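# Find the mislabeled office box and put it in the tote

## Task

Every closed box on the office desks carries a FULL or EMPTY label, and exactly one of those labels is incorrect. Place that one box inside the tote near the door, resting fully within it with nothing overhanging the rim. Leave every other box standing on the desk it belongs to. The robot must not tip over or finish leaning. The result only counts if the objects stay in place by themselves, without the robot holding them.

## Robot and tools

ROBOT. TidyBot++: a wheeled base (0.54 m long, 0.50 m wide, 0.38 m tall) on four powered casters, carrying one seven-joint arm with a two-finger gripper. There is a single arm, so joint targets are given as one flat set of named values. The shoulder sits 0.12 m ahead of the base centre at 0.68 m height. Segment lengths: upper arm 0.42 m, forearm 0.31 m, hand 0.31 m (wrist to the hand point). The arm begins folded, hand pointing down, poking up to 0.08 m beyond the base front, elbow up to 1.15 m high. A downward-pointing hand reaches no higher than roughly 0.94 m, and only near the base. Cameras: base_camera (pinhole, 644x364) and wrist_camera (fisheye, 644x476, looking along the hand).

FRAMES. Base frame: origin on the floor below the base centre, x ahead, y to the left, z up. hand_pose, reported in this frame, is the point between the finger pads; its z axis runs out along the fingers, its y axis is the closing direction. The odometry frame is the base frame as it was at scene start; base_odometry heading is positive leftward, -3.142 to 3.142. base_tilt is in degrees, positive when leaning forward or right.

execute_actions. Arguments: "actions", a list holding one action or none (empty list = just report), and "cameras" ("base_camera", "wrist_camera", "all"; omitted or null means all, [] means none). An action may hold "base", "joints", or both, plus optional "speeds"; its motions begin together. "base" takes exactly one relative offset from where the base last reported itself: translate_m (metres, forward positive, -2 to 2), strafe_m (metres, left positive, -2 to 2) or rotate_rad (radians, counter-clockwise from above positive, -6.3 to 6.3). "joints" holds absolute target angles by name: joint_1_rad (any angle; positive turns the arm clockwise seen from above, opposite to rotate_rad), joint_2_rad shoulder -2.249 to 2.249, joint_3_rad any angle, joint_4_rad elbow -2.579 to 2.579, joint_5_rad any angle, joint_6_rad wrist -2.099 to 2.099, joint_7_rad any angle (hand down: positive is counter-clockwise from above; at 1.57 the fingers open toward left and right), and gripper_pos 0 (open, about 85 mm gap) to 1 (closed, squeezing ~100 N per finger). Unbounded joints take the short way; for larger turns send steps below half a turn. "speeds" caps top speed for this action: translate_m and strafe_m 0.05 to 0.5 m/s, rotate_rad 0.1 to 1.57 rad/s (defaults are the maxima). A base move needing over 8.667 s, or any action over 15 s, is refused; unknown keys or out-of-range values refuse the whole call. Omitted joints or base may keep pushing toward earlier targets.

Arm geometry shortcut: with joint_1_rad 0, joint_3_rad 3.14, joint_5_rad 0, the arm stays in the base's x-z plane. Tilt from vertical (forward positive): upper arm = joint_2_rad, forearm = joint_2_rad - joint_4_rad, hand = that minus joint_6_rad. Sum length*sin for forward reach and length*cos for height above the shoulder.

wait: "seconds" 0 to 10; commands nothing and returns state and images. zoom_image: "camera" and "region" [x0, y0, x1, y1] in pixels, top-left origin, at most 504x504, on that camera's latest full image. read_manual: licence texts only. finished_scene: "scene" number; irreversible, ends the scene and reports success.

RESULT LINES. base_status and joint_status per motion: "done", "off_target" (resting away, may still push), "contact_stop"/"time_out" (target dropped, holding). A base "done" only means the wheels turned enough; a blocked base may have stopped short. "joint command not followed" with "cause:" means self-collision check held back arm targets (gripper still acts); "not_followed" joints may be retried later. on_its_own lists uncommanded changes. motor_effort gives percent of maximum, bracketed value is the peak. Gripper at 1 reading "done" means empty fingers; "off_target" means something is held. "ARM HIT" marks a hard strike on the base or arm. TORQUE FAULT freezes the arm 10 s (limits 104.5 N m joints 1-4, 51.3 N m joints 5-7). MOTOR HOT warns from 60 °C; at 75 °C an OVER-TEMPERATURE FAULT lets the arm sink and marks joints "limit_stop_at_motor_heat"; resend targets. If a call reports a stop, later calls in that reply are skipped.

CAUTIONS. Friction leaves joints a little off target; correct by sending last command plus (wanted minus read). Carried loads make the arm sag; never command a joint to its current reading while holding. hand_pose may be 1-2 cm wrong: trust images. Keep fingers clear of the floor. Odometry drifts and counts slip. Avoid driving while the arm is snagged high up (tipping risk), hard pulls on a raised hand, base pushes into furniture, drops, slams and very hard shoves. Objects may occasionally be nudged by outside disturbances. The simulation keeps running while you deliberate, holding the last command.

Each tool is called by a JSON object that holds its "method" and its "body", one argument or row to a line.

## Session

{"method": "execute_actions", "body": {
  "actions": []
}}

Scene clock: 0.00 s.
base_odometry: x=+0.000 y=+0.000 heading=+0.000 (m, m, rad; odometry frame)
base_tilt: forward=+0.3 right=-0.2 (deg)
base_status: not commanded
joint_positions: joint_1_rad=-0.006 joint_2_rad=-0.410 joint_3_rad=+3.168 joint_4_rad=-2.550 joint_5_rad=-0.007 joint_6_rad=-0.831 joint_7_rad=+1.517 gripper_pos=+0.000
joint_status: not commanded
motor_effort: joint_1_rad=+0 joint_2_rad=+1 joint_3_rad=+0 joint_4_rad=+12 joint_5_rad=-1 joint_6_rad=+2 joint_7_rad=+1 (%)
hand_pose: x=+0.2693 y=+0.0012 z=+0.5917 quat_wxyz=(-0.010, +0.996, -0.039, +0.085) (m; base frame)
pictures: base_camera, wrist_camera
Images, in order (width x height): base_camera 644x364, wrist_camera 644x476.

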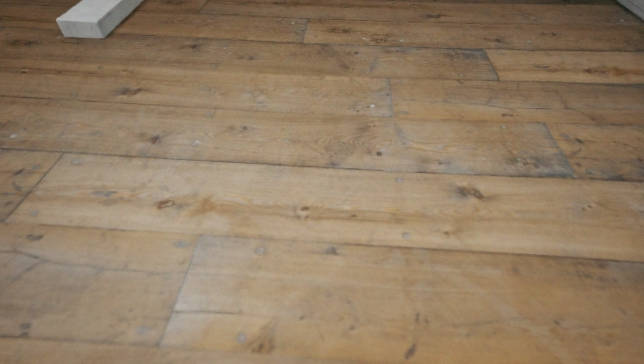

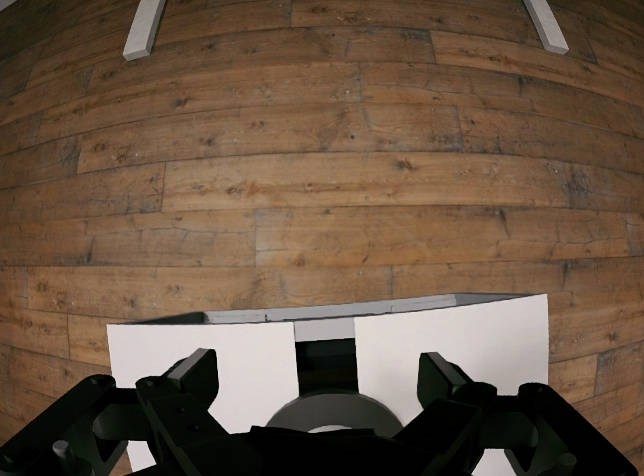

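{"method": "execute_actions", "body": {
  "actions": [
    {"base":{"rotate_rad":-0.08},"joints":{"joint_1_rad":0,"joint_2_rad":-0.3,"joint_3_rad":3.13,"joint_4_rad":-0.7,"joint_6_rad":-1.73,"joint_7_rad":1.595}}
  ]
}}

Scene clock: 3.60 s.
base_odometry: x=+0.000 y=+0.000 heading=-0.080 (m, m, rad; odometry frame)
base_tilt: forward=+0.3 right=-0.1 (deg)
base_status: done
joint_positions: joint_1_rad=-0.006 joint_2_rad=-0.316 joint_3_rad=+3.142 joint_4_rad=-0.710 joint_5_rad=-0.007 joint_6_rad=-1.687 joint_7_rad=+1.570 gripper_pos=+0.000
joint_status: all done
motor_effort: joint_1_rad=+0(1) joint_2_rad=+0(7) joint_3_rad=+0(1) joint_4_rad=+12(20) joint_5_rad=-1(1) joint_6_rad=+8(9) joint_7_rad=+1(1) (%)
hand_pose: x=+0.3807 y=+0.0048 z=+1.2199 quat_wxyz=(-0.004, +0.863, +0.004, +0.506) (m; base frame)
pictures: base_camera, wrist_camera
Images, in order (width x height): base_camera 644x364, wrist_camera 644x476.

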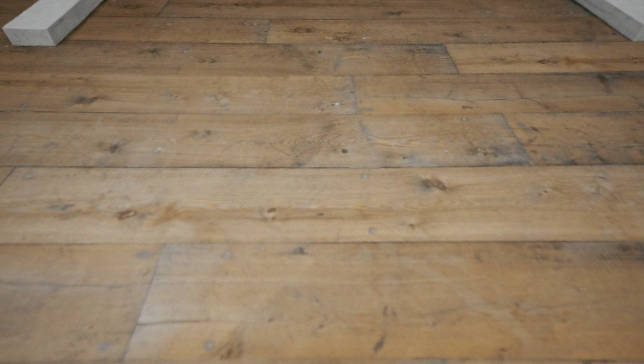

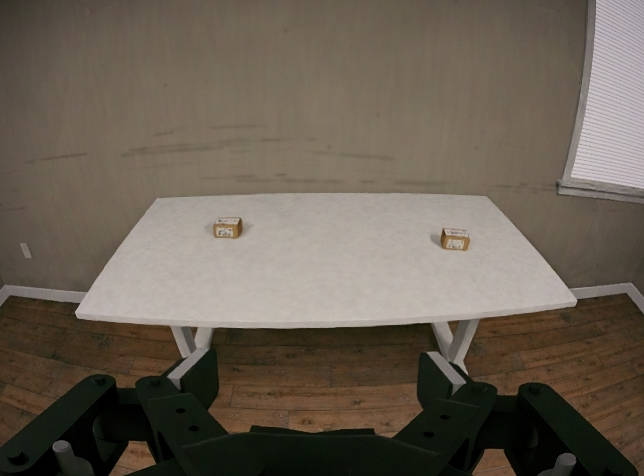

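{"method": "zoom_image", "body": {
  "camera": "wrist_camera",
  "region": [190,190,274,260]
}}

{"method": "zoom_image", "body": {
  "camera": "wrist_camera",
  "region": [410,200,494,270]
}}

Region (190, 190, 274, 260) of wrist_camera's 644x476 image, scaled by 6.000.

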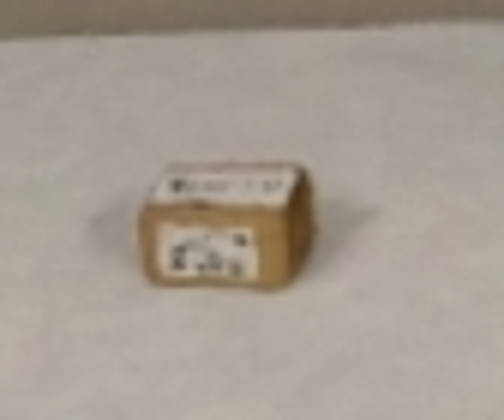

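Region (410, 200, 494, 270) of wrist_camera's 644x476 image, scaled by 6.000.

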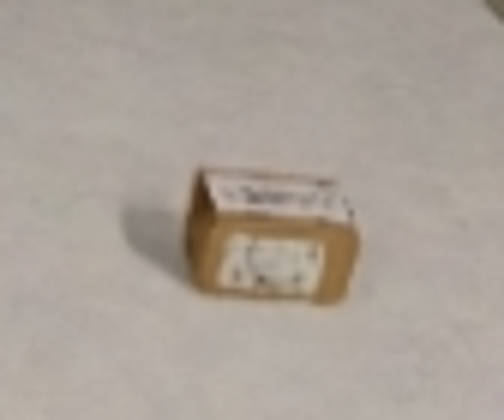

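{"method": "execute_actions", "body": {
  "actions": [
    {"base":{"strafe_m":-0.32},"joints":{"joint_1_rad":0.245,"joint_2_rad":0.62,"joint_4_rad":-0.42,"joint_6_rad":-2.099,"joint_7_rad":0.02}}
  ],
  "cameras": []
}}

{"method": "execute_actions", "body": {
  "actions": [
    {"base":{"translate_m":0.62}}
  ]
}}

Scene clock: 7.07 s.
base_odometry: x=-0.026 y=-0.319 heading=-0.080 (m, m, rad; odometry frame)
base_tilt: forward=+0.3 right=-0.1 (deg)
base_status: done
joint_positions: joint_1_rad=+0.232 joint_2_rad=+0.622 joint_3_rad=+3.136 joint_4_rad=-0.435 joint_5_rad=-0.007 joint_6_rad=-2.055 joint_7_rad=+0.041 gripper_pos=+0.000
joint_status: all done
motor_effort: joint_1_rad=+0(1) joint_2_rad=-37(41) joint_3_rad=+0(1) joint_4_rad=+15(17) joint_5_rad=+0(0) joint_6_rad=+1(9) joint_7_rad=+1(1) (%)
hand_pose: x=+0.6340 y=-0.1164 z=+0.8673 quat_wxyz=(-0.013, +0.639, -0.769, +0.009) (m; base frame)
pictures: none
No camera images: the call's "cameras" was empty. Leave "cameras" out to get every camera's image.

Scene clock: 9.60 s.
base_odometry: x=+0.592 y=-0.369 heading=-0.081 (m, m, rad; odometry frame)
base_tilt: forward=+0.4 right=-0.2 (deg)
base_status: done
joint_positions: joint_1_rad=+0.236 joint_2_rad=+0.621 joint_3_rad=+3.136 joint_4_rad=-0.432 joint_5_rad=-0.007 joint_6_rad=-2.059 joint_7_rad=+0.041 gripper_pos=+0.000
joint_status: not commanded
motor_effort: joint_1_rad=+0(1) joint_2_rad=-37(41) joint_3_rad=+0(1) joint_4_rad=+15(16) joint_5_rad=+0(0) joint_6_rad=+1(1) joint_7_rad=+1(1) (%)
hand_pose: x=+0.6326 y=-0.1182 z=+0.8683 quat_wxyz=(-0.013, +0.638, -0.770, +0.009) (m; base frame)
pictures: base_camera, wrist_camera
Images, in order (width x height): base_camera 644x364, wrist_camera 644x476.

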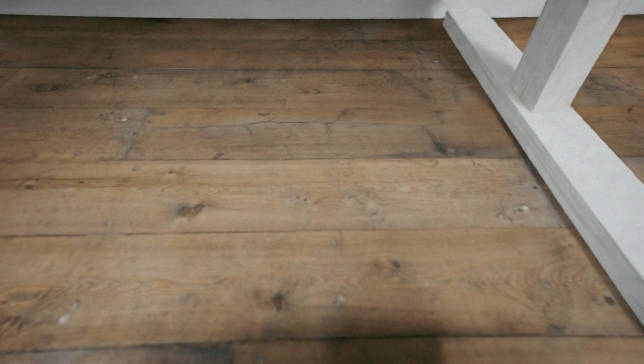

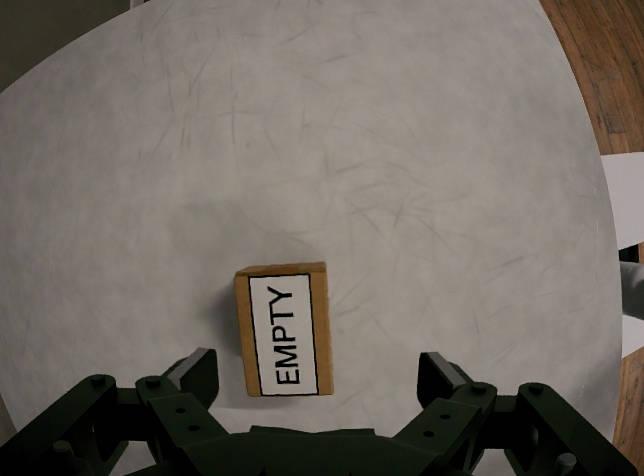

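{"method": "execute_actions", "body": {
  "actions": [
    {"base":{"translate_m":0.026},"joints":{"joint_2_rad":0.51,"joint_4_rad":-0.935,"joint_6_rad":-1.645,"joint_7_rad":0.13}}
  ],
  "cameras": ["wrist_camera"]
}}

Scene clock: 11.77 s.
base_odometry: x=+0.619 y=-0.371 heading=-0.081 (m, m, rad; odometry frame)
base_tilt: forward=+0.3 right=-0.1 (deg)
base_status: done
joint_positions: joint_1_rad=+0.237 joint_2_rad=+0.527 joint_3_rad=+3.136 joint_4_rad=-0.924 joint_5_rad=-0.007 joint_6_rad=-1.687 joint_7_rad=+0.105 gripper_pos=+0.000
joint_status: all done
motor_effort: joint_1_rad=+0(1) joint_2_rad=-36(38) joint_3_rad=-1(1) joint_4_rad=+17(17) joint_5_rad=+0(0) joint_6_rad=+1(0) joint_7_rad=+1(1) (%)
hand_pose: x=+0.6305 y=-0.1177 z=+0.7719 quat_wxyz=(-0.005, +0.661, -0.750, -0.001) (m; base frame)
pictures: wrist_camera
Images, in order (width x height): wrist_camera 644x476.

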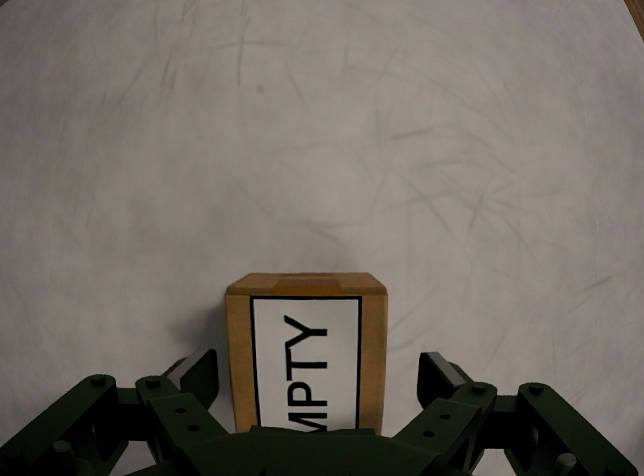

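{"method": "execute_actions", "body": {
  "actions": [
    {"joints":{"gripper_pos":0.6}}
  ],
  "cameras": []
}}

{"method": "execute_actions", "body": {
  "actions": [
    {"joints":{"joint_2_rad":0.44}}
  ],
  "cameras": []
}}

Scene clock: 12.93 s.
base_odometry: x=+0.618 y=-0.371 heading=-0.081 (m, m, rad; odometry frame)
base_tilt: forward=+0.4 right=-0.2 (deg)
base_status: not commanded
joint_positions: joint_1_rad=+0.237 joint_2_rad=+0.519 joint_3_rad=+3.136 joint_4_rad=-0.924 joint_5_rad=-0.007 joint_6_rad=-1.687 joint_7_rad=+0.105 gripper_pos=+0.360
joint_status: gripper_pos off_target (ended at +0.360, target +0.600)
motor_effort: joint_1_rad=+0(0) joint_2_rad=-36(36) joint_3_rad=+0(0) joint_4_rad=+17(18) joint_5_rad=+0(0) joint_6_rad=+1(2) joint_7_rad=+1(1) (%)
hand_pose: x=+0.6298 y=-0.1175 z=+0.7760 quat_wxyz=(-0.008, +0.661, -0.750, +0.002) (m; base frame)
pictures: none
No camera images: the call's "cameras" was empty. Leave "cameras" out to get every camera's image.

Scene clock: 13.87 s.
base_odometry: x=+0.618 y=-0.371 heading=-0.081 (m, m, rad; odometry frame)
base_tilt: forward=+0.3 right=-0.1 (deg)
base_status: not commanded
joint_positions: joint_1_rad=+0.237 joint_2_rad=+0.442 joint_3_rad=+3.136 joint_4_rad=-0.926 joint_5_rad=-0.007 joint_6_rad=-1.687 joint_7_rad=+0.105 gripper_pos=+0.360
joint_status: all done
motor_effort: joint_1_rad=+0(0) joint_2_rad=-33(39) joint_3_rad=+0(1) joint_4_rad=+18(18) joint_5_rad=-1(1) joint_6_rad=+2(2) joint_7_rad=+1(1) (%)
hand_pose: x=+0.6209 y=-0.1153 z=+0.8155 quat_wxyz=(-0.029, +0.661, -0.749, +0.033) (m; base frame)
pictures: none
No camera images: the call's "cameras" was empty. Leave "cameras" out to get every camera's image.

{"method": "execute_actions", "body": {
  "actions": [
    {"joints":{"joint_2_rad":0.523}}
  ],
  "cameras": []
}}

{"method": "execute_actions", "body": {
  "actions": [
    {"joints":{"gripper_pos":0}}
  ],
  "cameras": []
}}

{"method": "execute_actions", "body": {
  "actions": [
    {"joints":{"joint_4_rad":-0.645,"joint_6_rad":-1.95}}
  ],
  "cameras": []
}}

{"method": "execute_actions", "body": {
  "actions": [
    {"base":{"strafe_m":0.60},"joints":{"joint_1_rad":-0.115,"joint_6_rad":-1.765,"joint_7_rad":-0.22}}
  ]
}}

Scene clock: 15.47 s.
base_odometry: x=+0.618 y=-0.371 heading=-0.081 (m, m, rad; odometry frame)
base_tilt: forward=+0.4 right=-0.2 (deg)
base_status: not commanded
joint_positions: joint_1_rad=+0.237 joint_2_rad=+0.521 joint_3_rad=+3.136 joint_4_rad=-0.928 joint_5_rad=-0.007 joint_6_rad=-1.686 joint_7_rad=+0.105 gripper_pos=+0.360
joint_status: all done
motor_effort: joint_1_rad=+1(0) joint_2_rad=-36(39) joint_3_rad=+0(1) joint_4_rad=+17(18) joint_5_rad=+0(1) joint_6_rad=+1(2) joint_7_rad=+1(1) (%)
hand_pose: x=+0.6291 y=-0.1173 z=+0.7736 quat_wxyz=(-0.006, +0.661, -0.750, +0.000) (m; base frame)
pictures: none
No camera images: the call's "cameras" was empty. Leave "cameras" out to get every camera's image.

Scene clock: 16.33 s.
base_odometry: x=+0.618 y=-0.371 heading=-0.081 (m, m, rad; odometry frame)
base_tilt: forward=+0.3 right=-0.2 (deg)
base_status: not commanded
joint_positions: joint_1_rad=+0.237 joint_2_rad=+0.521 joint_3_rad=+3.136 joint_4_rad=-0.928 joint_5_rad=-0.007 joint_6_rad=-1.686 joint_7_rad=+0.105 gripper_pos=+0.000
joint_status: all done
motor_effort: joint_1_rad=+0(0) joint_2_rad=-36(37) joint_3_rad=+0(1) joint_4_rad=+17(18) joint_5_rad=+0(0) joint_6_rad=+1(1) joint_7_rad=+1(1) (%)
hand_pose: x=+0.6291 y=-0.1173 z=+0.7736 quat_wxyz=(-0.006, +0.661, -0.750, +0.000) (m; base frame)
pictures: none
No camera images: the call's "cameras" was empty. Leave "cameras" out to get every camera's image.

Scene clock: 17.70 s.
base_odometry: x=+0.618 y=-0.371 heading=-0.081 (m, m, rad; odometry frame)
base_tilt: forward=+0.4 right=-0.2 (deg)
base_status: not commanded
joint_positions: joint_1_rad=+0.237 joint_2_rad=+0.521 joint_3_rad=+3.136 joint_4_rad=-0.656 joint_5_rad=-0.007 joint_6_rad=-1.909 joint_7_rad=+0.105 gripper_pos=+0.000
joint_status: all done
motor_effort: joint_1_rad=+0(0) joint_2_rad=-35(38) joint_3_rad=-1(1) joint_4_rad=+16(19) joint_5_rad=+0(0) joint_6_rad=+1(2) joint_7_rad=+0(1) (%)
hand_pose: x=+0.6227 y=-0.1162 z=+0.8568 quat_wxyz=(-0.020, +0.662, -0.749, +0.020) (m; base frame)
pictures: none
No camera images: the call's "cameras" was empty. Leave "cameras" out to get every camera's image.

Scene clock: 20.27 s.
base_odometry: x=+0.667 y=+0.227 heading=-0.081 (m, m, rad; odometry frame)
base_tilt: forward=+0.3 right=-0.2 (deg)
base_status: done
joint_positions: joint_1_rad=-0.115 joint_2_rad=+0.521 joint_3_rad=+3.134 joint_4_rad=-0.656 joint_5_rad=-0.007 joint_6_rad=-1.807 joint_7_rad=-0.197 gripper_pos=+0.000
joint_status: all done
motor_effort: joint_1_rad=+1(5) joint_2_rad=-36(38) joint_3_rad=+0(2) joint_4_rad=+17(17) joint_5_rad=+0(2) joint_6_rad=+2(3) joint_7_rad=+1(1) (%)
hand_pose: x=+0.6630 y=+0.0695 z=+0.8603 quat_wxyz=(-0.067, +0.679, -0.730, +0.042) (m; base frame)
pictures: base_camera, wrist_camera
Images, in order (width x height): base_camera 644x364, wrist_camera 644x476.

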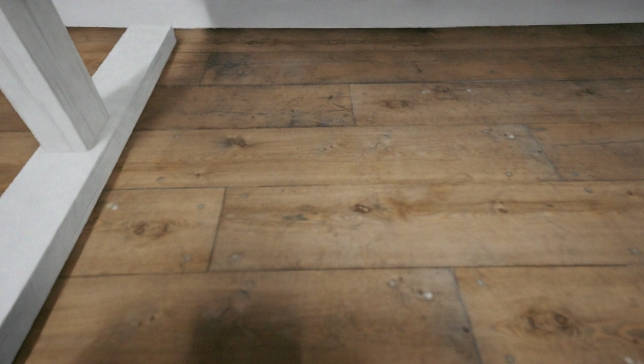

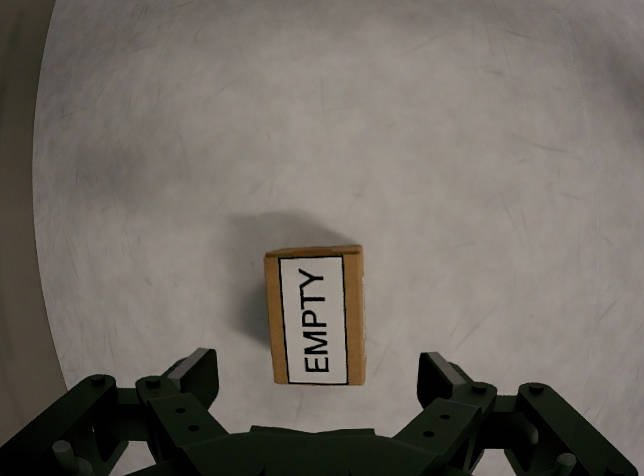

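{"method": "execute_actions", "body": {
  "actions": [
    {"joints":{"joint_2_rad":0.672}}
  ],
  "cameras": ["wrist_camera"]
}}

{"method": "execute_actions", "body": {
  "actions": [
    {"joints":{"gripper_pos":0.6}}
  ],
  "cameras": []
}}

{"method": "execute_actions", "body": {
  "actions": [
    {"joints":{"joint_2_rad":0.60}}
  ],
  "cameras": ["wrist_camera"]
}}

Scene clock: 22.00 s.
base_odometry: x=+0.667 y=+0.227 heading=-0.081 (m, m, rad; odometry frame)
base_tilt: forward=+0.3 right=-0.2 (deg)
base_status: not commanded
joint_positions: joint_1_rad=-0.115 joint_2_rad=+0.678 joint_3_rad=+3.134 joint_4_rad=-0.653 joint_5_rad=-0.007 joint_6_rad=-1.807 joint_7_rad=-0.197 gripper_pos=+0.000
joint_status: all done
motor_effort: joint_1_rad=+0(0) joint_2_rad=-40(46) joint_3_rad=-1(0) joint_4_rad=+17(19) joint_5_rad=-1(0) joint_6_rad=+1(2) joint_7_rad=+1(1) (%)
hand_pose: x=+0.6849 y=+0.0721 z=+0.7733 quat_wxyz=(-0.005, +0.680, -0.733, -0.003) (m; base frame)
pictures: wrist_camera
Images, in order (width x height): wrist_camera 644x476.

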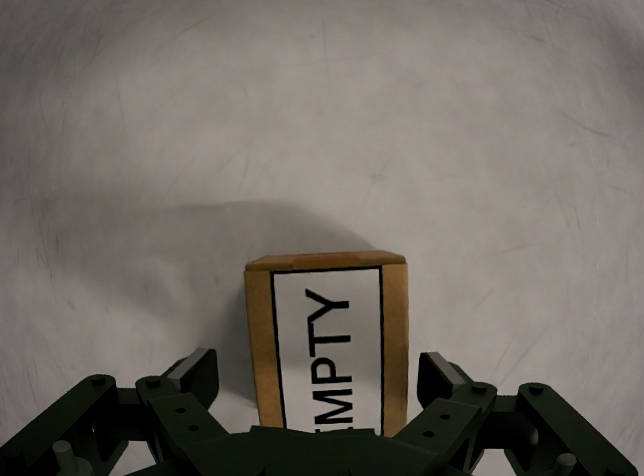

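Scene clock: 22.87 s.
base_odometry: x=+0.667 y=+0.227 heading=-0.081 (m, m, rad; odometry frame)
base_tilt: forward=+0.4 right=-0.2 (deg)
base_status: not commanded
joint_positions: joint_1_rad=-0.115 joint_2_rad=+0.674 joint_3_rad=+3.134 joint_4_rad=-0.651 joint_5_rad=-0.007 joint_6_rad=-1.807 joint_7_rad=-0.197 gripper_pos=+0.357
joint_status: gripper_pos off_target (ended at +0.357, target +0.600)
motor_effort: joint_1_rad=+0(0) joint_2_rad=-41(42) joint_3_rad=+0(1) joint_4_rad=+17(17) joint_5_rad=+0(0) joint_6_rad=+1(2) joint_7_rad=+1(1) (%)
hand_pose: x=+0.6849 y=+0.0721 z=+0.7760 quat_wxyz=(-0.008, +0.680, -0.733, -0.002) (m; base frame)
pictures: none
No camera images: the call's "cameras" was empty. Leave "cameras" out to get every camera's image.

Scene clock: 23.83 s.
base_odometry: x=+0.667 y=+0.227 heading=-0.081 (m, m, rad; odometry frame)
base_tilt: forward=+0.3 right=-0.2 (deg)
base_status: not commanded
joint_positions: joint_1_rad=-0.115 joint_2_rad=+0.602 joint_3_rad=+3.134 joint_4_rad=-0.651 joint_5_rad=-0.007 joint_6_rad=-1.807 joint_7_rad=-0.197 gripper_pos=+0.357
joint_status: all done
motor_effort: joint_1_rad=+0(0) joint_2_rad=-39(44) joint_3_rad=-1(1) joint_4_rad=+17(18) joint_5_rad=+0(0) joint_6_rad=+2(2) joint_7_rad=+1(1) (%)
hand_pose: x=+0.6768 y=+0.0712 z=+0.8169 quat_wxyz=(-0.037, +0.680, -0.732, +0.020) (m; base frame)
pictures: wrist_camera
Images, in order (width x height): wrist_camera 644x476.

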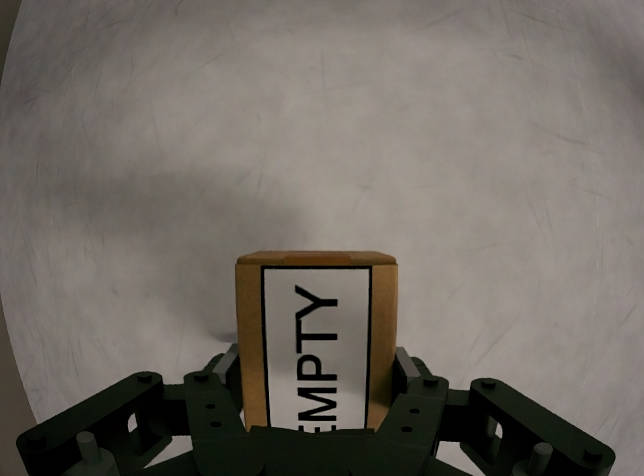

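{"method": "execute_actions", "body": {
  "actions": [
    {"joints":{"joint_2_rad":0.676}}
  ],
  "cameras": []
}}

{"method": "execute_actions", "body": {
  "actions": [
    {"joints":{"gripper_pos":0}}
  ],
  "cameras": []
}}

{"method": "execute_actions", "body": {
  "actions": [
    {"joints":{"joint_2_rad":0.5}}
  ],
  "cameras": []
}}

{"method": "execute_actions", "body": {
  "actions": [
    {"base":{"translate_m":-0.7},"joints":{"joint_1_rad":-2.36,"joint_2_rad":-0.3,"joint_4_rad":-0.7,"joint_6_rad":-1.64,"joint_7_rad":1.595}}
  ],
  "cameras": ["wrist_camera"]
}}

Scene clock: 25.27 s.
base_odometry: x=+0.667 y=+0.227 heading=-0.081 (m, m, rad; odometry frame)
base_tilt: forward=+0.3 right=-0.2 (deg)
base_status: not commanded
joint_positions: joint_1_rad=-0.115 joint_2_rad=+0.677 joint_3_rad=+3.134 joint_4_rad=-0.651 joint_5_rad=-0.007 joint_6_rad=-1.807 joint_7_rad=-0.197 gripper_pos=+0.357
joint_status: all done
motor_effort: joint_1_rad=+0(0) joint_2_rad=-41(44) joint_3_rad=+1(1) joint_4_rad=+17(18) joint_5_rad=+0(0) joint_6_rad=+1(2) joint_7_rad=+1(1) (%)
hand_pose: x=+0.6853 y=+0.0721 z=+0.7743 quat_wxyz=(-0.006, +0.680, -0.733, -0.003) (m; base frame)
pictures: none
No camera images: the call's "cameras" was empty. Leave "cameras" out to get every camera's image.

Scene clock: 26.13 s.
base_odometry: x=+0.667 y=+0.227 heading=-0.081 (m, m, rad; odometry frame)
base_tilt: forward=+0.3 right=-0.2 (deg)
base_status: not commanded
joint_positions: joint_1_rad=-0.115 joint_2_rad=+0.677 joint_3_rad=+3.134 joint_4_rad=-0.651 joint_5_rad=-0.007 joint_6_rad=-1.807 joint_7_rad=-0.197 gripper_pos=+0.000
joint_status: all done
motor_effort: joint_1_rad=+0(0) joint_2_rad=-41(41) joint_3_rad=-1(0) joint_4_rad=+17(17) joint_5_rad=+0(0) joint_6_rad=+1(1) joint_7_rad=+1(1) (%)
hand_pose: x=+0.6853 y=+0.0721 z=+0.7743 quat_wxyz=(-0.006, +0.680, -0.733, -0.003) (m; base frame)
pictures: none
No camera images: the call's "cameras" was empty. Leave "cameras" out to get every camera's image.

Scene clock: 27.57 s.
base_odometry: x=+0.667 y=+0.227 heading=-0.081 (m, m, rad; odometry frame)
base_tilt: forward=+0.4 right=-0.2 (deg)
base_status: not commanded
joint_positions: joint_1_rad=-0.115 joint_2_rad=+0.494 joint_3_rad=+3.134 joint_4_rad=-0.648 joint_5_rad=-0.007 joint_6_rad=-1.807 joint_7_rad=-0.197 gripper_pos=+0.000
joint_status: all done
motor_effort: joint_1_rad=+0(0) joint_2_rad=-36(44) joint_3_rad=-1(1) joint_4_rad=+17(18) joint_5_rad=+0(1) joint_6_rad=+2(3) joint_7_rad=+1(1) (%)
hand_pose: x=+0.6596 y=+0.0692 z=+0.8773 quat_wxyz=(-0.081, +0.678, -0.729, +0.052) (m; base frame)
pictures: none
No camera images: the call's "cameras" was empty. Leave "cameras" out to get every camera's image.

Scene clock: 30.87 s.
base_odometry: x=-0.031 y=+0.284 heading=-0.081 (m, m, rad; odometry frame)
base_tilt: forward=+0.3 right=-0.2 (deg)
base_status: done
joint_positions: joint_1_rad=-2.349 joint_2_rad=-0.292 joint_3_rad=+3.129 joint_4_rad=-0.684 joint_5_rad=-0.007 joint_6_rad=-1.684 joint_7_rad=+1.572 gripper_pos=+0.000
joint_status: all done
motor_effort: joint_1_rad=+0(4) joint_2_rad=-1(38) joint_3_rad=+0(2) joint_4_rad=+12(18) joint_5_rad=-1(1) joint_6_rad=+8(8) joint_7_rad=+1(1) (%)
hand_pose: x=-0.0776 y=+0.1868 z=+1.2245 quat_wxyz=(-0.470, +0.324, +0.798, +0.192) (m; base frame)
pictures: wrist_camera
Images, in order (width x height): wrist_camera 644x476.

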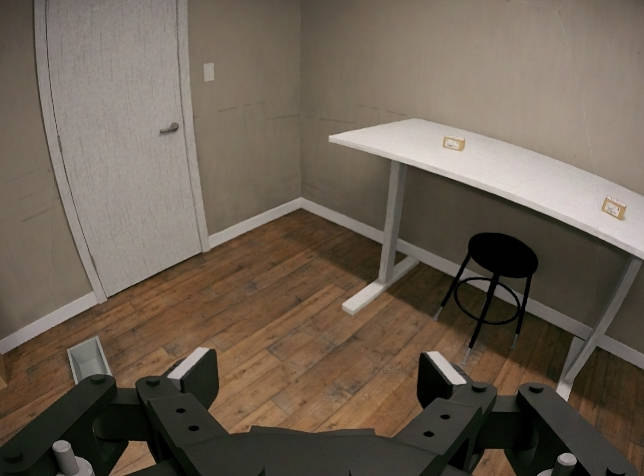

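{"method": "execute_actions", "body": {
  "actions": [
    {"base":{"translate_m":-0.3},"joints":{"joint_1_rad":-1.2}}
  ],
  "cameras": []
}}

{"method": "execute_actions", "body": {
  "actions": [
    {"base":{"rotate_rad":1.57},"joints":{"joint_1_rad":0.01,"joint_3_rad":3.15}}
  ],
  "cameras": ["wrist_camera"]
}}

{"method": "execute_actions", "body": {
  "actions": [
    {"base":{"translate_m":0.4}}
  ]
}}

Scene clock: 33.70 s.
base_odometry: x=-0.330 y=+0.308 heading=-0.081 (m, m, rad; odometry frame)
base_tilt: forward=+0.3 right=-0.2 (deg)
base_status: done
joint_positions: joint_1_rad=-1.210 joint_2_rad=-0.297 joint_3_rad=+3.128 joint_4_rad=-0.688 joint_5_rad=-0.007 joint_6_rad=-1.682 joint_7_rad=+1.572 gripper_pos=+0.000
joint_status: all done
motor_effort: joint_1_rad=+0(1) joint_2_rad=+0(3) joint_3_rad=+0(2) joint_4_rad=+12(13) joint_5_rad=-1(0) joint_6_rad=+8(9) joint_7_rad=+1(1) (%)
hand_pose: x=+0.2055 y=+0.2553 z=+1.2248 quat_wxyz=(-0.293, +0.703, +0.497, +0.416) (m; base frame)
pictures: none
No camera images: the call's "cameras" was empty. Leave "cameras" out to get every camera's image.

Scene clock: 36.20 s.
base_odometry: x=-0.330 y=+0.308 heading=+1.488 (m, m, rad; odometry frame)
base_tilt: forward=+0.3 right=-0.1 (deg)
base_status: done
joint_positions: joint_1_rad=+0.000 joint_2_rad=-0.297 joint_3_rad=+3.139 joint_4_rad=-0.688 joint_5_rad=-0.007 joint_6_rad=-1.682 joint_7_rad=+1.572 gripper_pos=+0.000
joint_status: all done
motor_effort: joint_1_rad=+0(1) joint_2_rad=-1(3) joint_3_rad=+0(1) joint_4_rad=+12(12) joint_5_rad=-1(0) joint_6_rad=+9(9) joint_7_rad=+1(1) (%)
hand_pose: x=+0.3886 y=+0.0047 z=+1.2247 quat_wxyz=(-0.003, +0.861, +0.004, +0.509) (m; base frame)
pictures: wrist_camera
Images, in order (width x height): wrist_camera 644x476.

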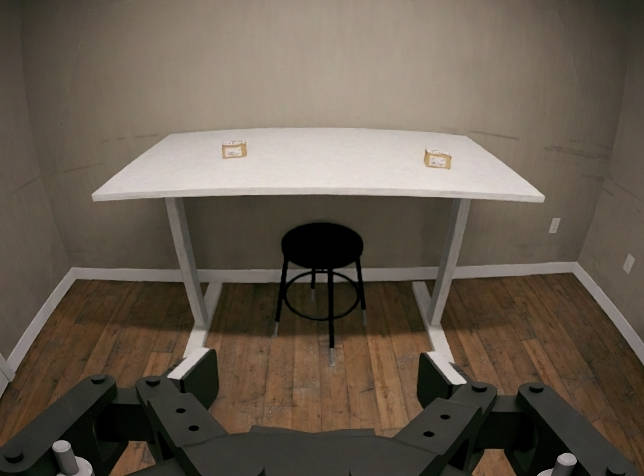

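Scene clock: 38.47 s.
base_odometry: x=-0.298 y=+0.707 heading=+1.489 (m, m, rad; odometry frame)
base_tilt: forward=+0.3 right=-0.1 (deg)
base_status: done
joint_positions: joint_1_rad=+0.000 joint_2_rad=-0.292 joint_3_rad=+3.139 joint_4_rad=-0.692 joint_5_rad=-0.007 joint_6_rad=-1.681 joint_7_rad=+1.572 gripper_pos=+0.000
joint_status: not commanded
motor_effort: joint_1_rad=+0(0) joint_2_rad=-1(6) joint_3_rad=+0(1) joint_4_rad=+11(13) joint_5_rad=-1(1) joint_6_rad=+8(9) joint_7_rad=+1(1) (%)
hand_pose: x=+0.3918 y=+0.0047 z=+1.2221 quat_wxyz=(-0.003, +0.863, +0.004, +0.506) (m; base frame)
pictures: base_camera, wrist_camera
Images, in order (width x height): base_camera 644x364, wrist_camera 644x476.

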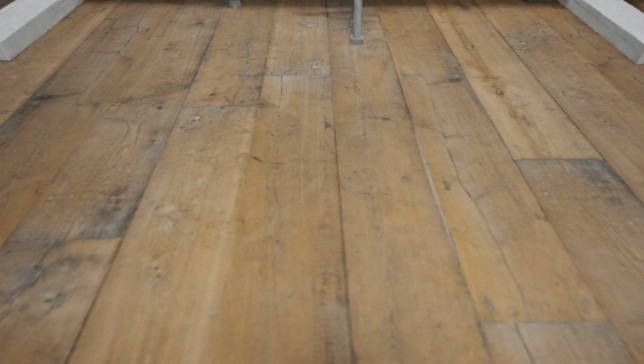

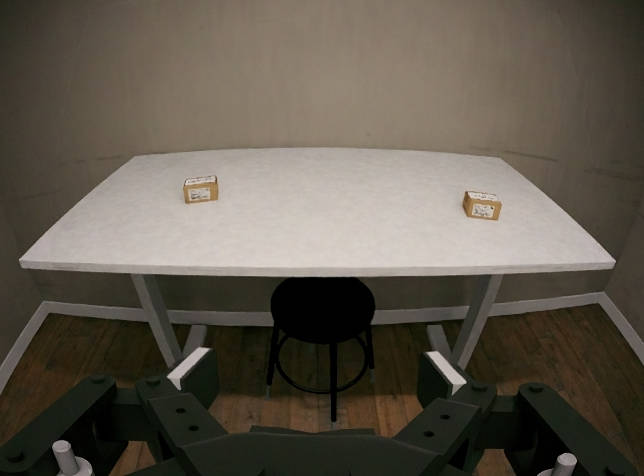

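{"method": "zoom_image", "body": {
  "camera": "wrist_camera",
  "region": [160,160,244,230]
}}

{"method": "zoom_image", "body": {
  "camera": "wrist_camera",
  "region": [440,170,524,240]
}}

Region (160, 160, 244, 230) of wrist_camera's 644x476 image, scaled by 6.000.

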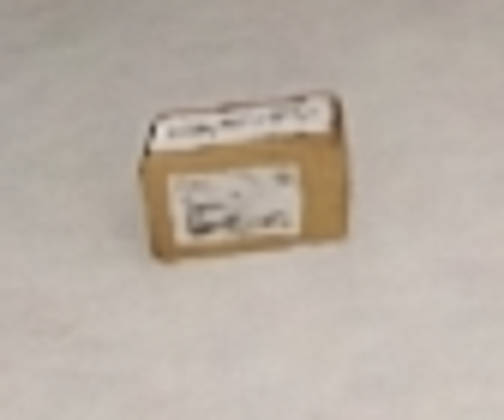

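Region (440, 170, 524, 240) of wrist_camera's 644x476 image, scaled by 6.000.

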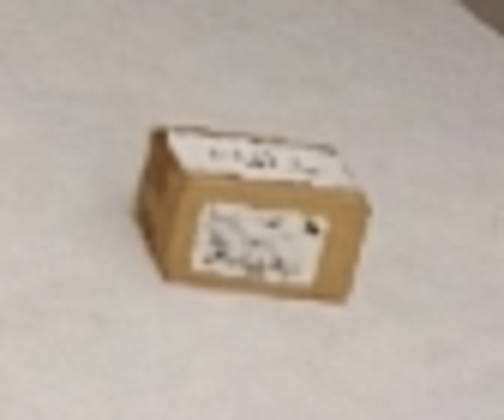

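{"method": "execute_actions", "body": {
  "actions": [
    {"base":{"strafe_m":0.603},"joints":{"joint_1_rad":0.0,"joint_2_rad":0.29,"joint_3_rad":3.14,"joint_4_rad":-0.795,"joint_5_rad":0.99,"joint_6_rad":-1.50,"joint_7_rad":0.57}}
  ],
  "cameras": []
}}

{"method": "execute_actions", "body": {
  "actions": [
    {"base":{"translate_m":0.46}}
  ]
}}

Scene clock: 43.40 s.
base_odometry: x=-0.899 y=+0.757 heading=+1.488 (m, m, rad; odometry frame)
base_tilt: forward=+0.3 right=-0.2 (deg)
base_status: done
joint_positions: joint_1_rad=-0.001 joint_2_rad=+0.293 joint_3_rad=+3.142 joint_4_rad=-0.787 joint_5_rad=+0.942 joint_6_rad=-1.542 joint_7_rad=+0.591 gripper_pos=+0.000
joint_status: all done
motor_effort: joint_1_rad=+1(3) joint_2_rad=-29(31) joint_3_rad=+1(2) joint_4_rad=+17(18) joint_5_rad=+6(7) joint_6_rad=+5(9) joint_7_rad=+1(1) (%)
hand_pose: x=+0.6126 y=-0.2499 z=+1.0752 quat_wxyz=(+0.282, +0.711, -0.496, +0.410) (m; base frame)
pictures: none
No camera images: the call's "cameras" was empty. Leave "cameras" out to get every camera's image.

Scene clock: 45.60 s.
base_odometry: x=-0.861 y=+1.215 heading=+1.489 (m, m, rad; odometry frame)
base_tilt: forward=+0.3 right=-0.2 (deg)
base_status: done
joint_positions: joint_1_rad=-0.001 joint_2_rad=+0.297 joint_3_rad=+3.142 joint_4_rad=-0.788 joint_5_rad=+0.944 joint_6_rad=-1.539 joint_7_rad=+0.591 gripper_pos=+0.000
joint_status: not commanded
motor_effort: joint_1_rad=+0(2) joint_2_rad=-28(32) joint_3_rad=+1(1) joint_4_rad=+17(18) joint_5_rad=+6(7) joint_6_rad=+5(6) joint_7_rad=+1(1) (%)
hand_pose: x=+0.6146 y=-0.2502 z=+1.0738 quat_wxyz=(+0.284, +0.712, -0.495, +0.410) (m; base frame)
pictures: base_camera, wrist_camera
Images, in order (width x height): base_camera 644x364, wrist_camera 644x476.

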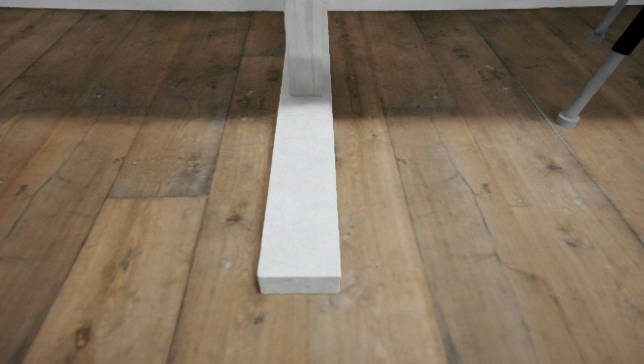

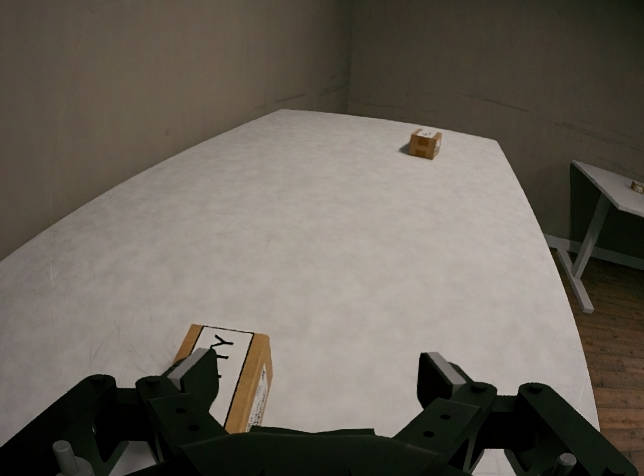

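{"method": "execute_actions", "body": {
  "actions": [
    {"base":{"translate_m":0.074}}
  ],
  "cameras": ["wrist_camera"]
}}

Scene clock: 47.53 s.
base_odometry: x=-0.855 y=+1.289 heading=+1.489 (m, m, rad; odometry frame)
base_tilt: forward=+0.3 right=-0.2 (deg)
base_status: done
joint_positions: joint_1_rad=-0.001 joint_2_rad=+0.296 joint_3_rad=+3.142 joint_4_rad=-0.788 joint_5_rad=+0.945 joint_6_rad=-1.539 joint_7_rad=+0.591 gripper_pos=+0.000
joint_status: not commanded
motor_effort: joint_1_rad=+0(1) joint_2_rad=-28(32) joint_3_rad=+0(1) joint_4_rad=+17(18) joint_5_rad=+6(7) joint_6_rad=+5(6) joint_7_rad=+1(1) (%)
hand_pose: x=+0.6141 y=-0.2503 z=+1.0745 quat_wxyz=(+0.283, +0.712, -0.495, +0.410) (m; base frame)
pictures: wrist_camera
Images, in order (width x height): wrist_camera 644x476.

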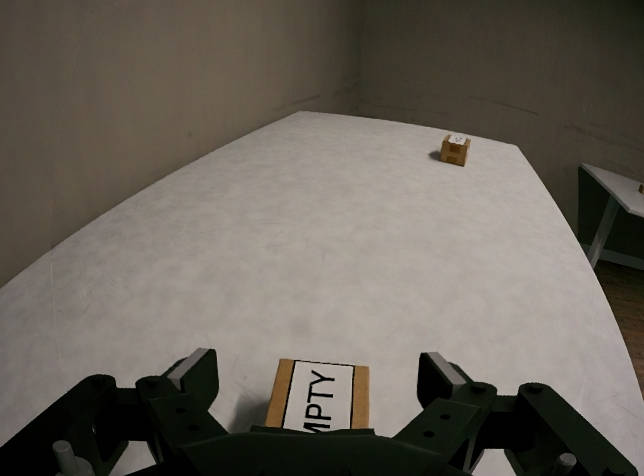

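{"method": "execute_actions", "body": {
  "actions": [
    {"base":{"strafe_m":0.008},"joints":{"joint_2_rad":0.21,"joint_4_rad":-1.13,"joint_5_rad":1.015,"joint_6_rad":-1.35,"joint_7_rad":0.355}}
  ],
  "cameras": ["wrist_camera"]
}}

Scene clock: 49.30 s.
base_odometry: x=-0.863 y=+1.290 heading=+1.489 (m, m, rad; odometry frame)
base_tilt: forward=+0.3 right=-0.2 (deg)
base_status: done
joint_positions: joint_1_rad=-0.002 joint_2_rad=+0.227 joint_3_rad=+3.142 joint_4_rad=-1.119 joint_5_rad=+0.964 joint_6_rad=-1.393 joint_7_rad=+0.379 gripper_pos=+0.000
joint_status: all done
motor_effort: joint_1_rad=+0(3) joint_2_rad=-27(30) joint_3_rad=+2(2) joint_4_rad=+19(19) joint_5_rad=+7(7) joint_6_rad=+4(4) joint_7_rad=+1(0) (%)
hand_pose: x=+0.6130 y=-0.2498 z=+1.0036 quat_wxyz=(+0.284, +0.713, -0.496, +0.407) (m; base frame)
pictures: wrist_camera
Images, in order (width x height): wrist_camera 644x476.

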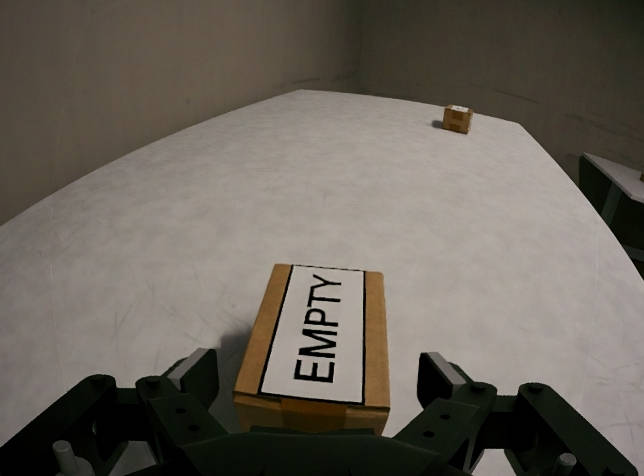

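{"method": "execute_actions", "body": {
  "actions": [
    {"joints":{"gripper_pos":0.7}}
  ],
  "cameras": []
}}

{"method": "execute_actions", "body": {
  "actions": [
    {"joints":{"joint_4_rad":-1.03}}
  ],
  "cameras": ["wrist_camera"]
}}

Scene clock: 50.53 s.
base_odometry: x=-0.863 y=+1.290 heading=+1.489 (m, m, rad; odometry frame)
base_tilt: forward=+0.3 right=-0.2 (deg)
base_status: not commanded
joint_positions: joint_1_rad=-0.002 joint_2_rad=+0.225 joint_3_rad=+3.142 joint_4_rad=-1.119 joint_5_rad=+0.967 joint_6_rad=-1.392 joint_7_rad=+0.379 gripper_pos=+0.357
joint_status: gripper_pos off_target (ended at +0.357, target +0.700)
motor_effort: joint_1_rad=+0(1) joint_2_rad=-27(27) joint_3_rad=+2(2) joint_4_rad=+19(19) joint_5_rad=+7(7) joint_6_rad=+4(4) joint_7_rad=+1(1) (%)
hand_pose: x=+0.6126 y=-0.2501 z=+1.0052 quat_wxyz=(+0.284, +0.712, -0.496, +0.409) (m; base frame)
pictures: none
No camera images: the call's "cameras" was empty. Leave "cameras" out to get every camera's image.

Scene clock: 51.47 s.
base_odometry: x=-0.863 y=+1.290 heading=+1.489 (m, m, rad; odometry frame)
base_tilt: forward=+0.3 right=-0.1 (deg)
base_status: not commanded
joint_positions: joint_1_rad=-0.002 joint_2_rad=+0.219 joint_3_rad=+3.142 joint_4_rad=-1.038 joint_5_rad=+0.967 joint_6_rad=-1.392 joint_7_rad=+0.379 gripper_pos=+0.357
joint_status: all done
motor_effort: joint_1_rad=+0(1) joint_2_rad=-27(29) joint_3_rad=+1(1) joint_4_rad=+19(20) joint_5_rad=+7(7) joint_6_rad=+5(5) joint_7_rad=+1(1) (%)
hand_pose: x=+0.6162 y=-0.2501 z=+1.0407 quat_wxyz=(+0.262, +0.694, -0.507, +0.439) (m; base frame)
pictures: wrist_camera
Images, in order (width x height): wrist_camera 644x476.

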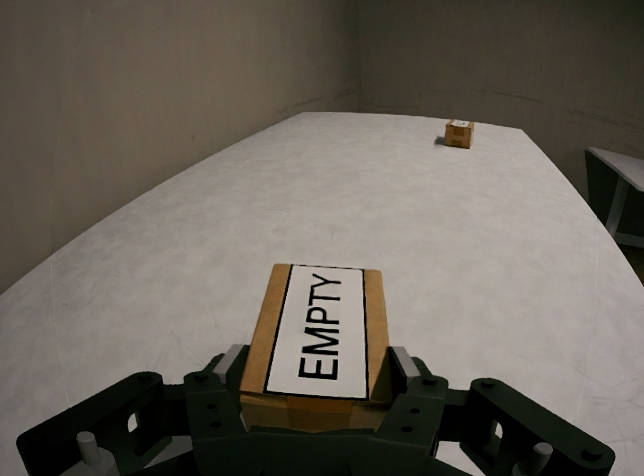

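{"method": "execute_actions", "body": {
  "actions": [
    {"joints":{"joint_4_rad":-1.133}}
  ],
  "cameras": []
}}

{"method": "execute_actions", "body": {
  "actions": [
    {"joints":{"gripper_pos":0}}
  ],
  "cameras": []
}}

{"method": "execute_actions", "body": {
  "actions": [
    {"joints":{"joint_4_rad":-0.78}}
  ],
  "cameras": []
}}

{"method": "execute_actions", "body": {
  "actions": [
    {"base":{"strafe_m":-1.347},"joints":{"joint_1_rad":-0.16,"joint_5_rad":2.22,"joint_6_rad":1.58,"joint_7_rad":-0.61}}
  ],
  "cameras": []
}}

{"method": "execute_actions", "body": {
  "actions": [
    {"base":{"translate_m":-0.054},"joints":{"joint_2_rad":0.295}}
  ]
}}

Scene clock: 53.73 s.
base_odometry: x=-0.863 y=+1.290 heading=+1.489 (m, m, rad; odometry frame)
base_tilt: forward=+0.3 right=-0.2 (deg)
base_status: not commanded
joint_positions: joint_1_rad=-0.002 joint_2_rad=+0.218 joint_3_rad=+3.142 joint_4_rad=-1.127 joint_5_rad=+0.967 joint_6_rad=-1.392 joint_7_rad=+0.379 gripper_pos=+0.357
joint_status: all done
motor_effort: joint_1_rad=+0(0) joint_2_rad=-27(29) joint_3_rad=+1(0) joint_4_rad=+18(20) joint_5_rad=+7(8) joint_6_rad=+4(5) joint_7_rad=+1(1) (%)
hand_pose: x=+0.6098 y=-0.2501 z=+1.0054 quat_wxyz=(+0.284, +0.712, -0.495, +0.408) (m; base frame)
pictures: none
No camera images: the call's "cameras" was empty. Leave "cameras" out to get every camera's image.

Scene clock: 54.67 s.
base_odometry: x=-0.863 y=+1.290 heading=+1.489 (m, m, rad; odometry frame)
base_tilt: forward=+0.3 right=-0.2 (deg)
base_status: not commanded
joint_positions: joint_1_rad=-0.002 joint_2_rad=+0.218 joint_3_rad=+3.142 joint_4_rad=-1.127 joint_5_rad=+0.967 joint_6_rad=-1.392 joint_7_rad=+0.379 gripper_pos=+0.000
joint_status: all done
motor_effort: joint_1_rad=+0(0) joint_2_rad=-27(27) joint_3_rad=+2(1) joint_4_rad=+18(19) joint_5_rad=+7(7) joint_6_rad=+4(4) joint_7_rad=+1(1) (%)
hand_pose: x=+0.6098 y=-0.2501 z=+1.0054 quat_wxyz=(+0.284, +0.712, -0.495, +0.408) (m; base frame)
pictures: none
No camera images: the call's "cameras" was empty. Leave "cameras" out to get every camera's image.

Scene clock: 56.13 s.
base_odometry: x=-0.863 y=+1.290 heading=+1.489 (m, m, rad; odometry frame)
base_tilt: forward=+0.4 right=-0.2 (deg)
base_status: not commanded
joint_positions: joint_1_rad=-0.002 joint_2_rad=+0.215 joint_3_rad=+3.142 joint_4_rad=-0.790 joint_5_rad=+0.967 joint_6_rad=-1.392 joint_7_rad=+0.379 gripper_pos=+0.000
joint_status: all done
motor_effort: joint_1_rad=+0(0) joint_2_rad=-25(29) joint_3_rad=+1(1) joint_4_rad=+17(20) joint_5_rad=+6(8) joint_6_rad=+6(6) joint_7_rad=+1(1) (%)
hand_pose: x=+0.6146 y=-0.2501 z=+1.1442 quat_wxyz=(+0.196, +0.633, -0.537, +0.523) (m; base frame)
pictures: none
No camera images: the call's "cameras" was empty. Leave "cameras" out to get every camera's image.

Scene clock: 60.17 s.
base_odometry: x=+0.480 y=+1.180 heading=+1.489 (m, m, rad; odometry frame)
base_tilt: forward=+0.3 right=-0.2 (deg)
base_status: done
joint_positions: joint_1_rad=-0.153 joint_2_rad=+0.214 joint_3_rad=+3.142 joint_4_rad=-0.788 joint_5_rad=+2.181 joint_6_rad=+1.560 joint_7_rad=-0.591 gripper_pos=+0.000
joint_status: all done
motor_effort: joint_1_rad=+0(2) joint_2_rad=-24(28) joint_3_rad=-1(2) joint_4_rad=+16(20) joint_5_rad=-7(7) joint_6_rad=-3(8) joint_7_rad=+1(0) (%)
hand_pose: x=+0.5283 y=+0.3218 z=+1.1135 quat_wxyz=(-0.305, +0.649, +0.563, +0.411) (m; base frame)
pictures: none
No camera images: the call's "cameras" was empty. Leave "cameras" out to get every camera's image.

Scene clock: 61.10 s.
base_odometry: x=+0.475 y=+1.126 heading=+1.489 (m, m, rad; odometry frame)
base_tilt: forward=+0.3 right=-0.2 (deg)
base_status: done
joint_positions: joint_1_rad=-0.153 joint_2_rad=+0.283 joint_3_rad=+3.142 joint_4_rad=-0.788 joint_5_rad=+2.181 joint_6_rad=+1.560 joint_7_rad=-0.591 gripper_pos=+0.000
joint_status: all done
motor_effort: joint_1_rad=+0(1) joint_2_rad=-27(31) joint_3_rad=-2(3) joint_4_rad=+17(18) joint_5_rad=-7(8) joint_6_rad=-3(3) joint_7_rad=+1(1) (%)
hand_pose: x=+0.5565 y=+0.3263 z=+1.0814 quat_wxyz=(-0.320, +0.664, +0.555, +0.385) (m; base frame)
pictures: base_camera, wrist_camera
Images, in order (width x height): base_camera 644x364, wrist_camera 644x476.

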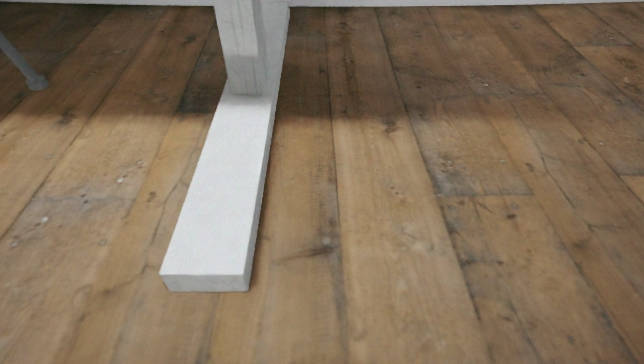

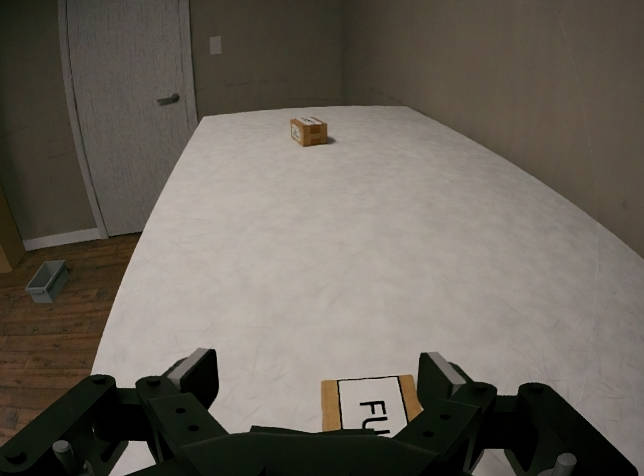

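{"method": "execute_actions", "body": {
  "actions": [
    {"base":{"translate_m":0.012},"joints":{"joint_1_rad":-0.105,"joint_2_rad":0.21,"joint_4_rad":-1.13,"joint_5_rad":2.18,"joint_6_rad":1.36,"joint_7_rad":-0.355}}
  ],
  "cameras": ["wrist_camera"]
}}

Scene clock: 63.00 s.
base_odometry: x=+0.476 y=+1.138 heading=+1.489 (m, m, rad; odometry frame)
base_tilt: forward=+0.3 right=-0.2 (deg)
base_status: done
joint_positions: joint_1_rad=-0.116 joint_2_rad=+0.227 joint_3_rad=+3.142 joint_4_rad=-1.119 joint_5_rad=+2.181 joint_6_rad=+1.403 joint_7_rad=-0.378 gripper_pos=+0.000
joint_status: all done
motor_effort: joint_1_rad=+0(1) joint_2_rad=-27(30) joint_3_rad=-1(2) joint_4_rad=+18(18) joint_5_rad=-8(8) joint_6_rad=-1(4) joint_7_rad=+1(1) (%)
hand_pose: x=+0.5777 y=+0.3074 z=+1.0016 quat_wxyz=(-0.308, +0.682, +0.540, +0.385) (m; base frame)
pictures: wrist_camera
Images, in order (width x height): wrist_camera 644x476.

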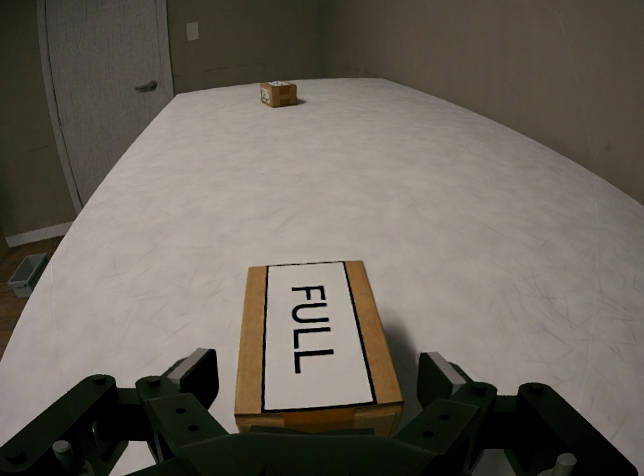

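{"method": "execute_actions", "body": {
  "actions": [
    {"joints":{"gripper_pos":0.7}}
  ],
  "cameras": []
}}

{"method": "execute_actions", "body": {
  "actions": [
    {"joints":{"joint_4_rad":-1.02}}
  ],
  "cameras": ["wrist_camera"]
}}

Scene clock: 64.17 s.
base_odometry: x=+0.476 y=+1.138 heading=+1.489 (m, m, rad; odometry frame)
base_tilt: forward=+0.3 right=-0.1 (deg)
base_status: not commanded
joint_positions: joint_1_rad=-0.116 joint_2_rad=+0.221 joint_3_rad=+3.142 joint_4_rad=-1.120 joint_5_rad=+2.181 joint_6_rad=+1.401 joint_7_rad=-0.378 gripper_pos=+0.341
joint_status: gripper_pos off_target (ended at +0.341, target +0.700)
motor_effort: joint_1_rad=+0(1) joint_2_rad=-27(28) joint_3_rad=-2(2) joint_4_rad=+19(19) joint_5_rad=-8(8) joint_6_rad=-2(2) joint_7_rad=+1(1) (%)
hand_pose: x=+0.5765 y=+0.3069 z=+1.0042 quat_wxyz=(-0.306, +0.682, +0.540, +0.388) (m; base frame)
pictures: none
No camera images: the call's "cameras" was empty. Leave "cameras" out to get every camera's image.

Scene clock: 65.10 s.
base_odometry: x=+0.476 y=+1.138 heading=+1.489 (m, m, rad; odometry frame)
base_tilt: forward=+0.3 right=-0.2 (deg)
base_status: not commanded
joint_positions: joint_1_rad=-0.116 joint_2_rad=+0.217 joint_3_rad=+3.142 joint_4_rad=-1.028 joint_5_rad=+2.181 joint_6_rad=+1.401 joint_7_rad=-0.378 gripper_pos=+0.341
joint_status: all done
motor_effort: joint_1_rad=+0(0) joint_2_rad=-26(28) joint_3_rad=-1(2) joint_4_rad=+18(20) joint_5_rad=-8(8) joint_6_rad=-2(2) joint_7_rad=+1(1) (%)
hand_pose: x=+0.5814 y=+0.3075 z=+1.0431 quat_wxyz=(-0.284, +0.661, +0.552, +0.423) (m; base frame)
pictures: wrist_camera
Images, in order (width x height): wrist_camera 644x476.

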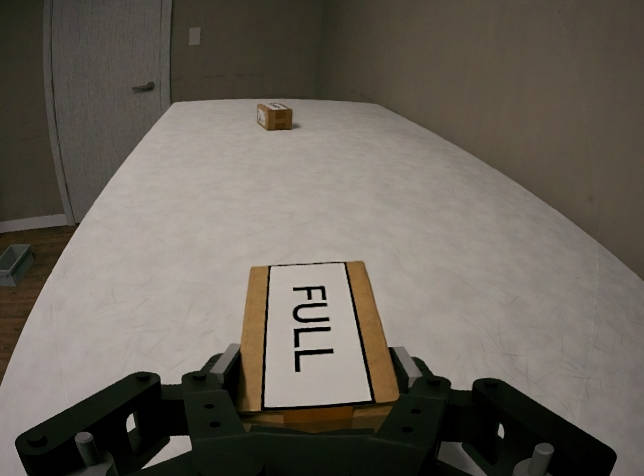

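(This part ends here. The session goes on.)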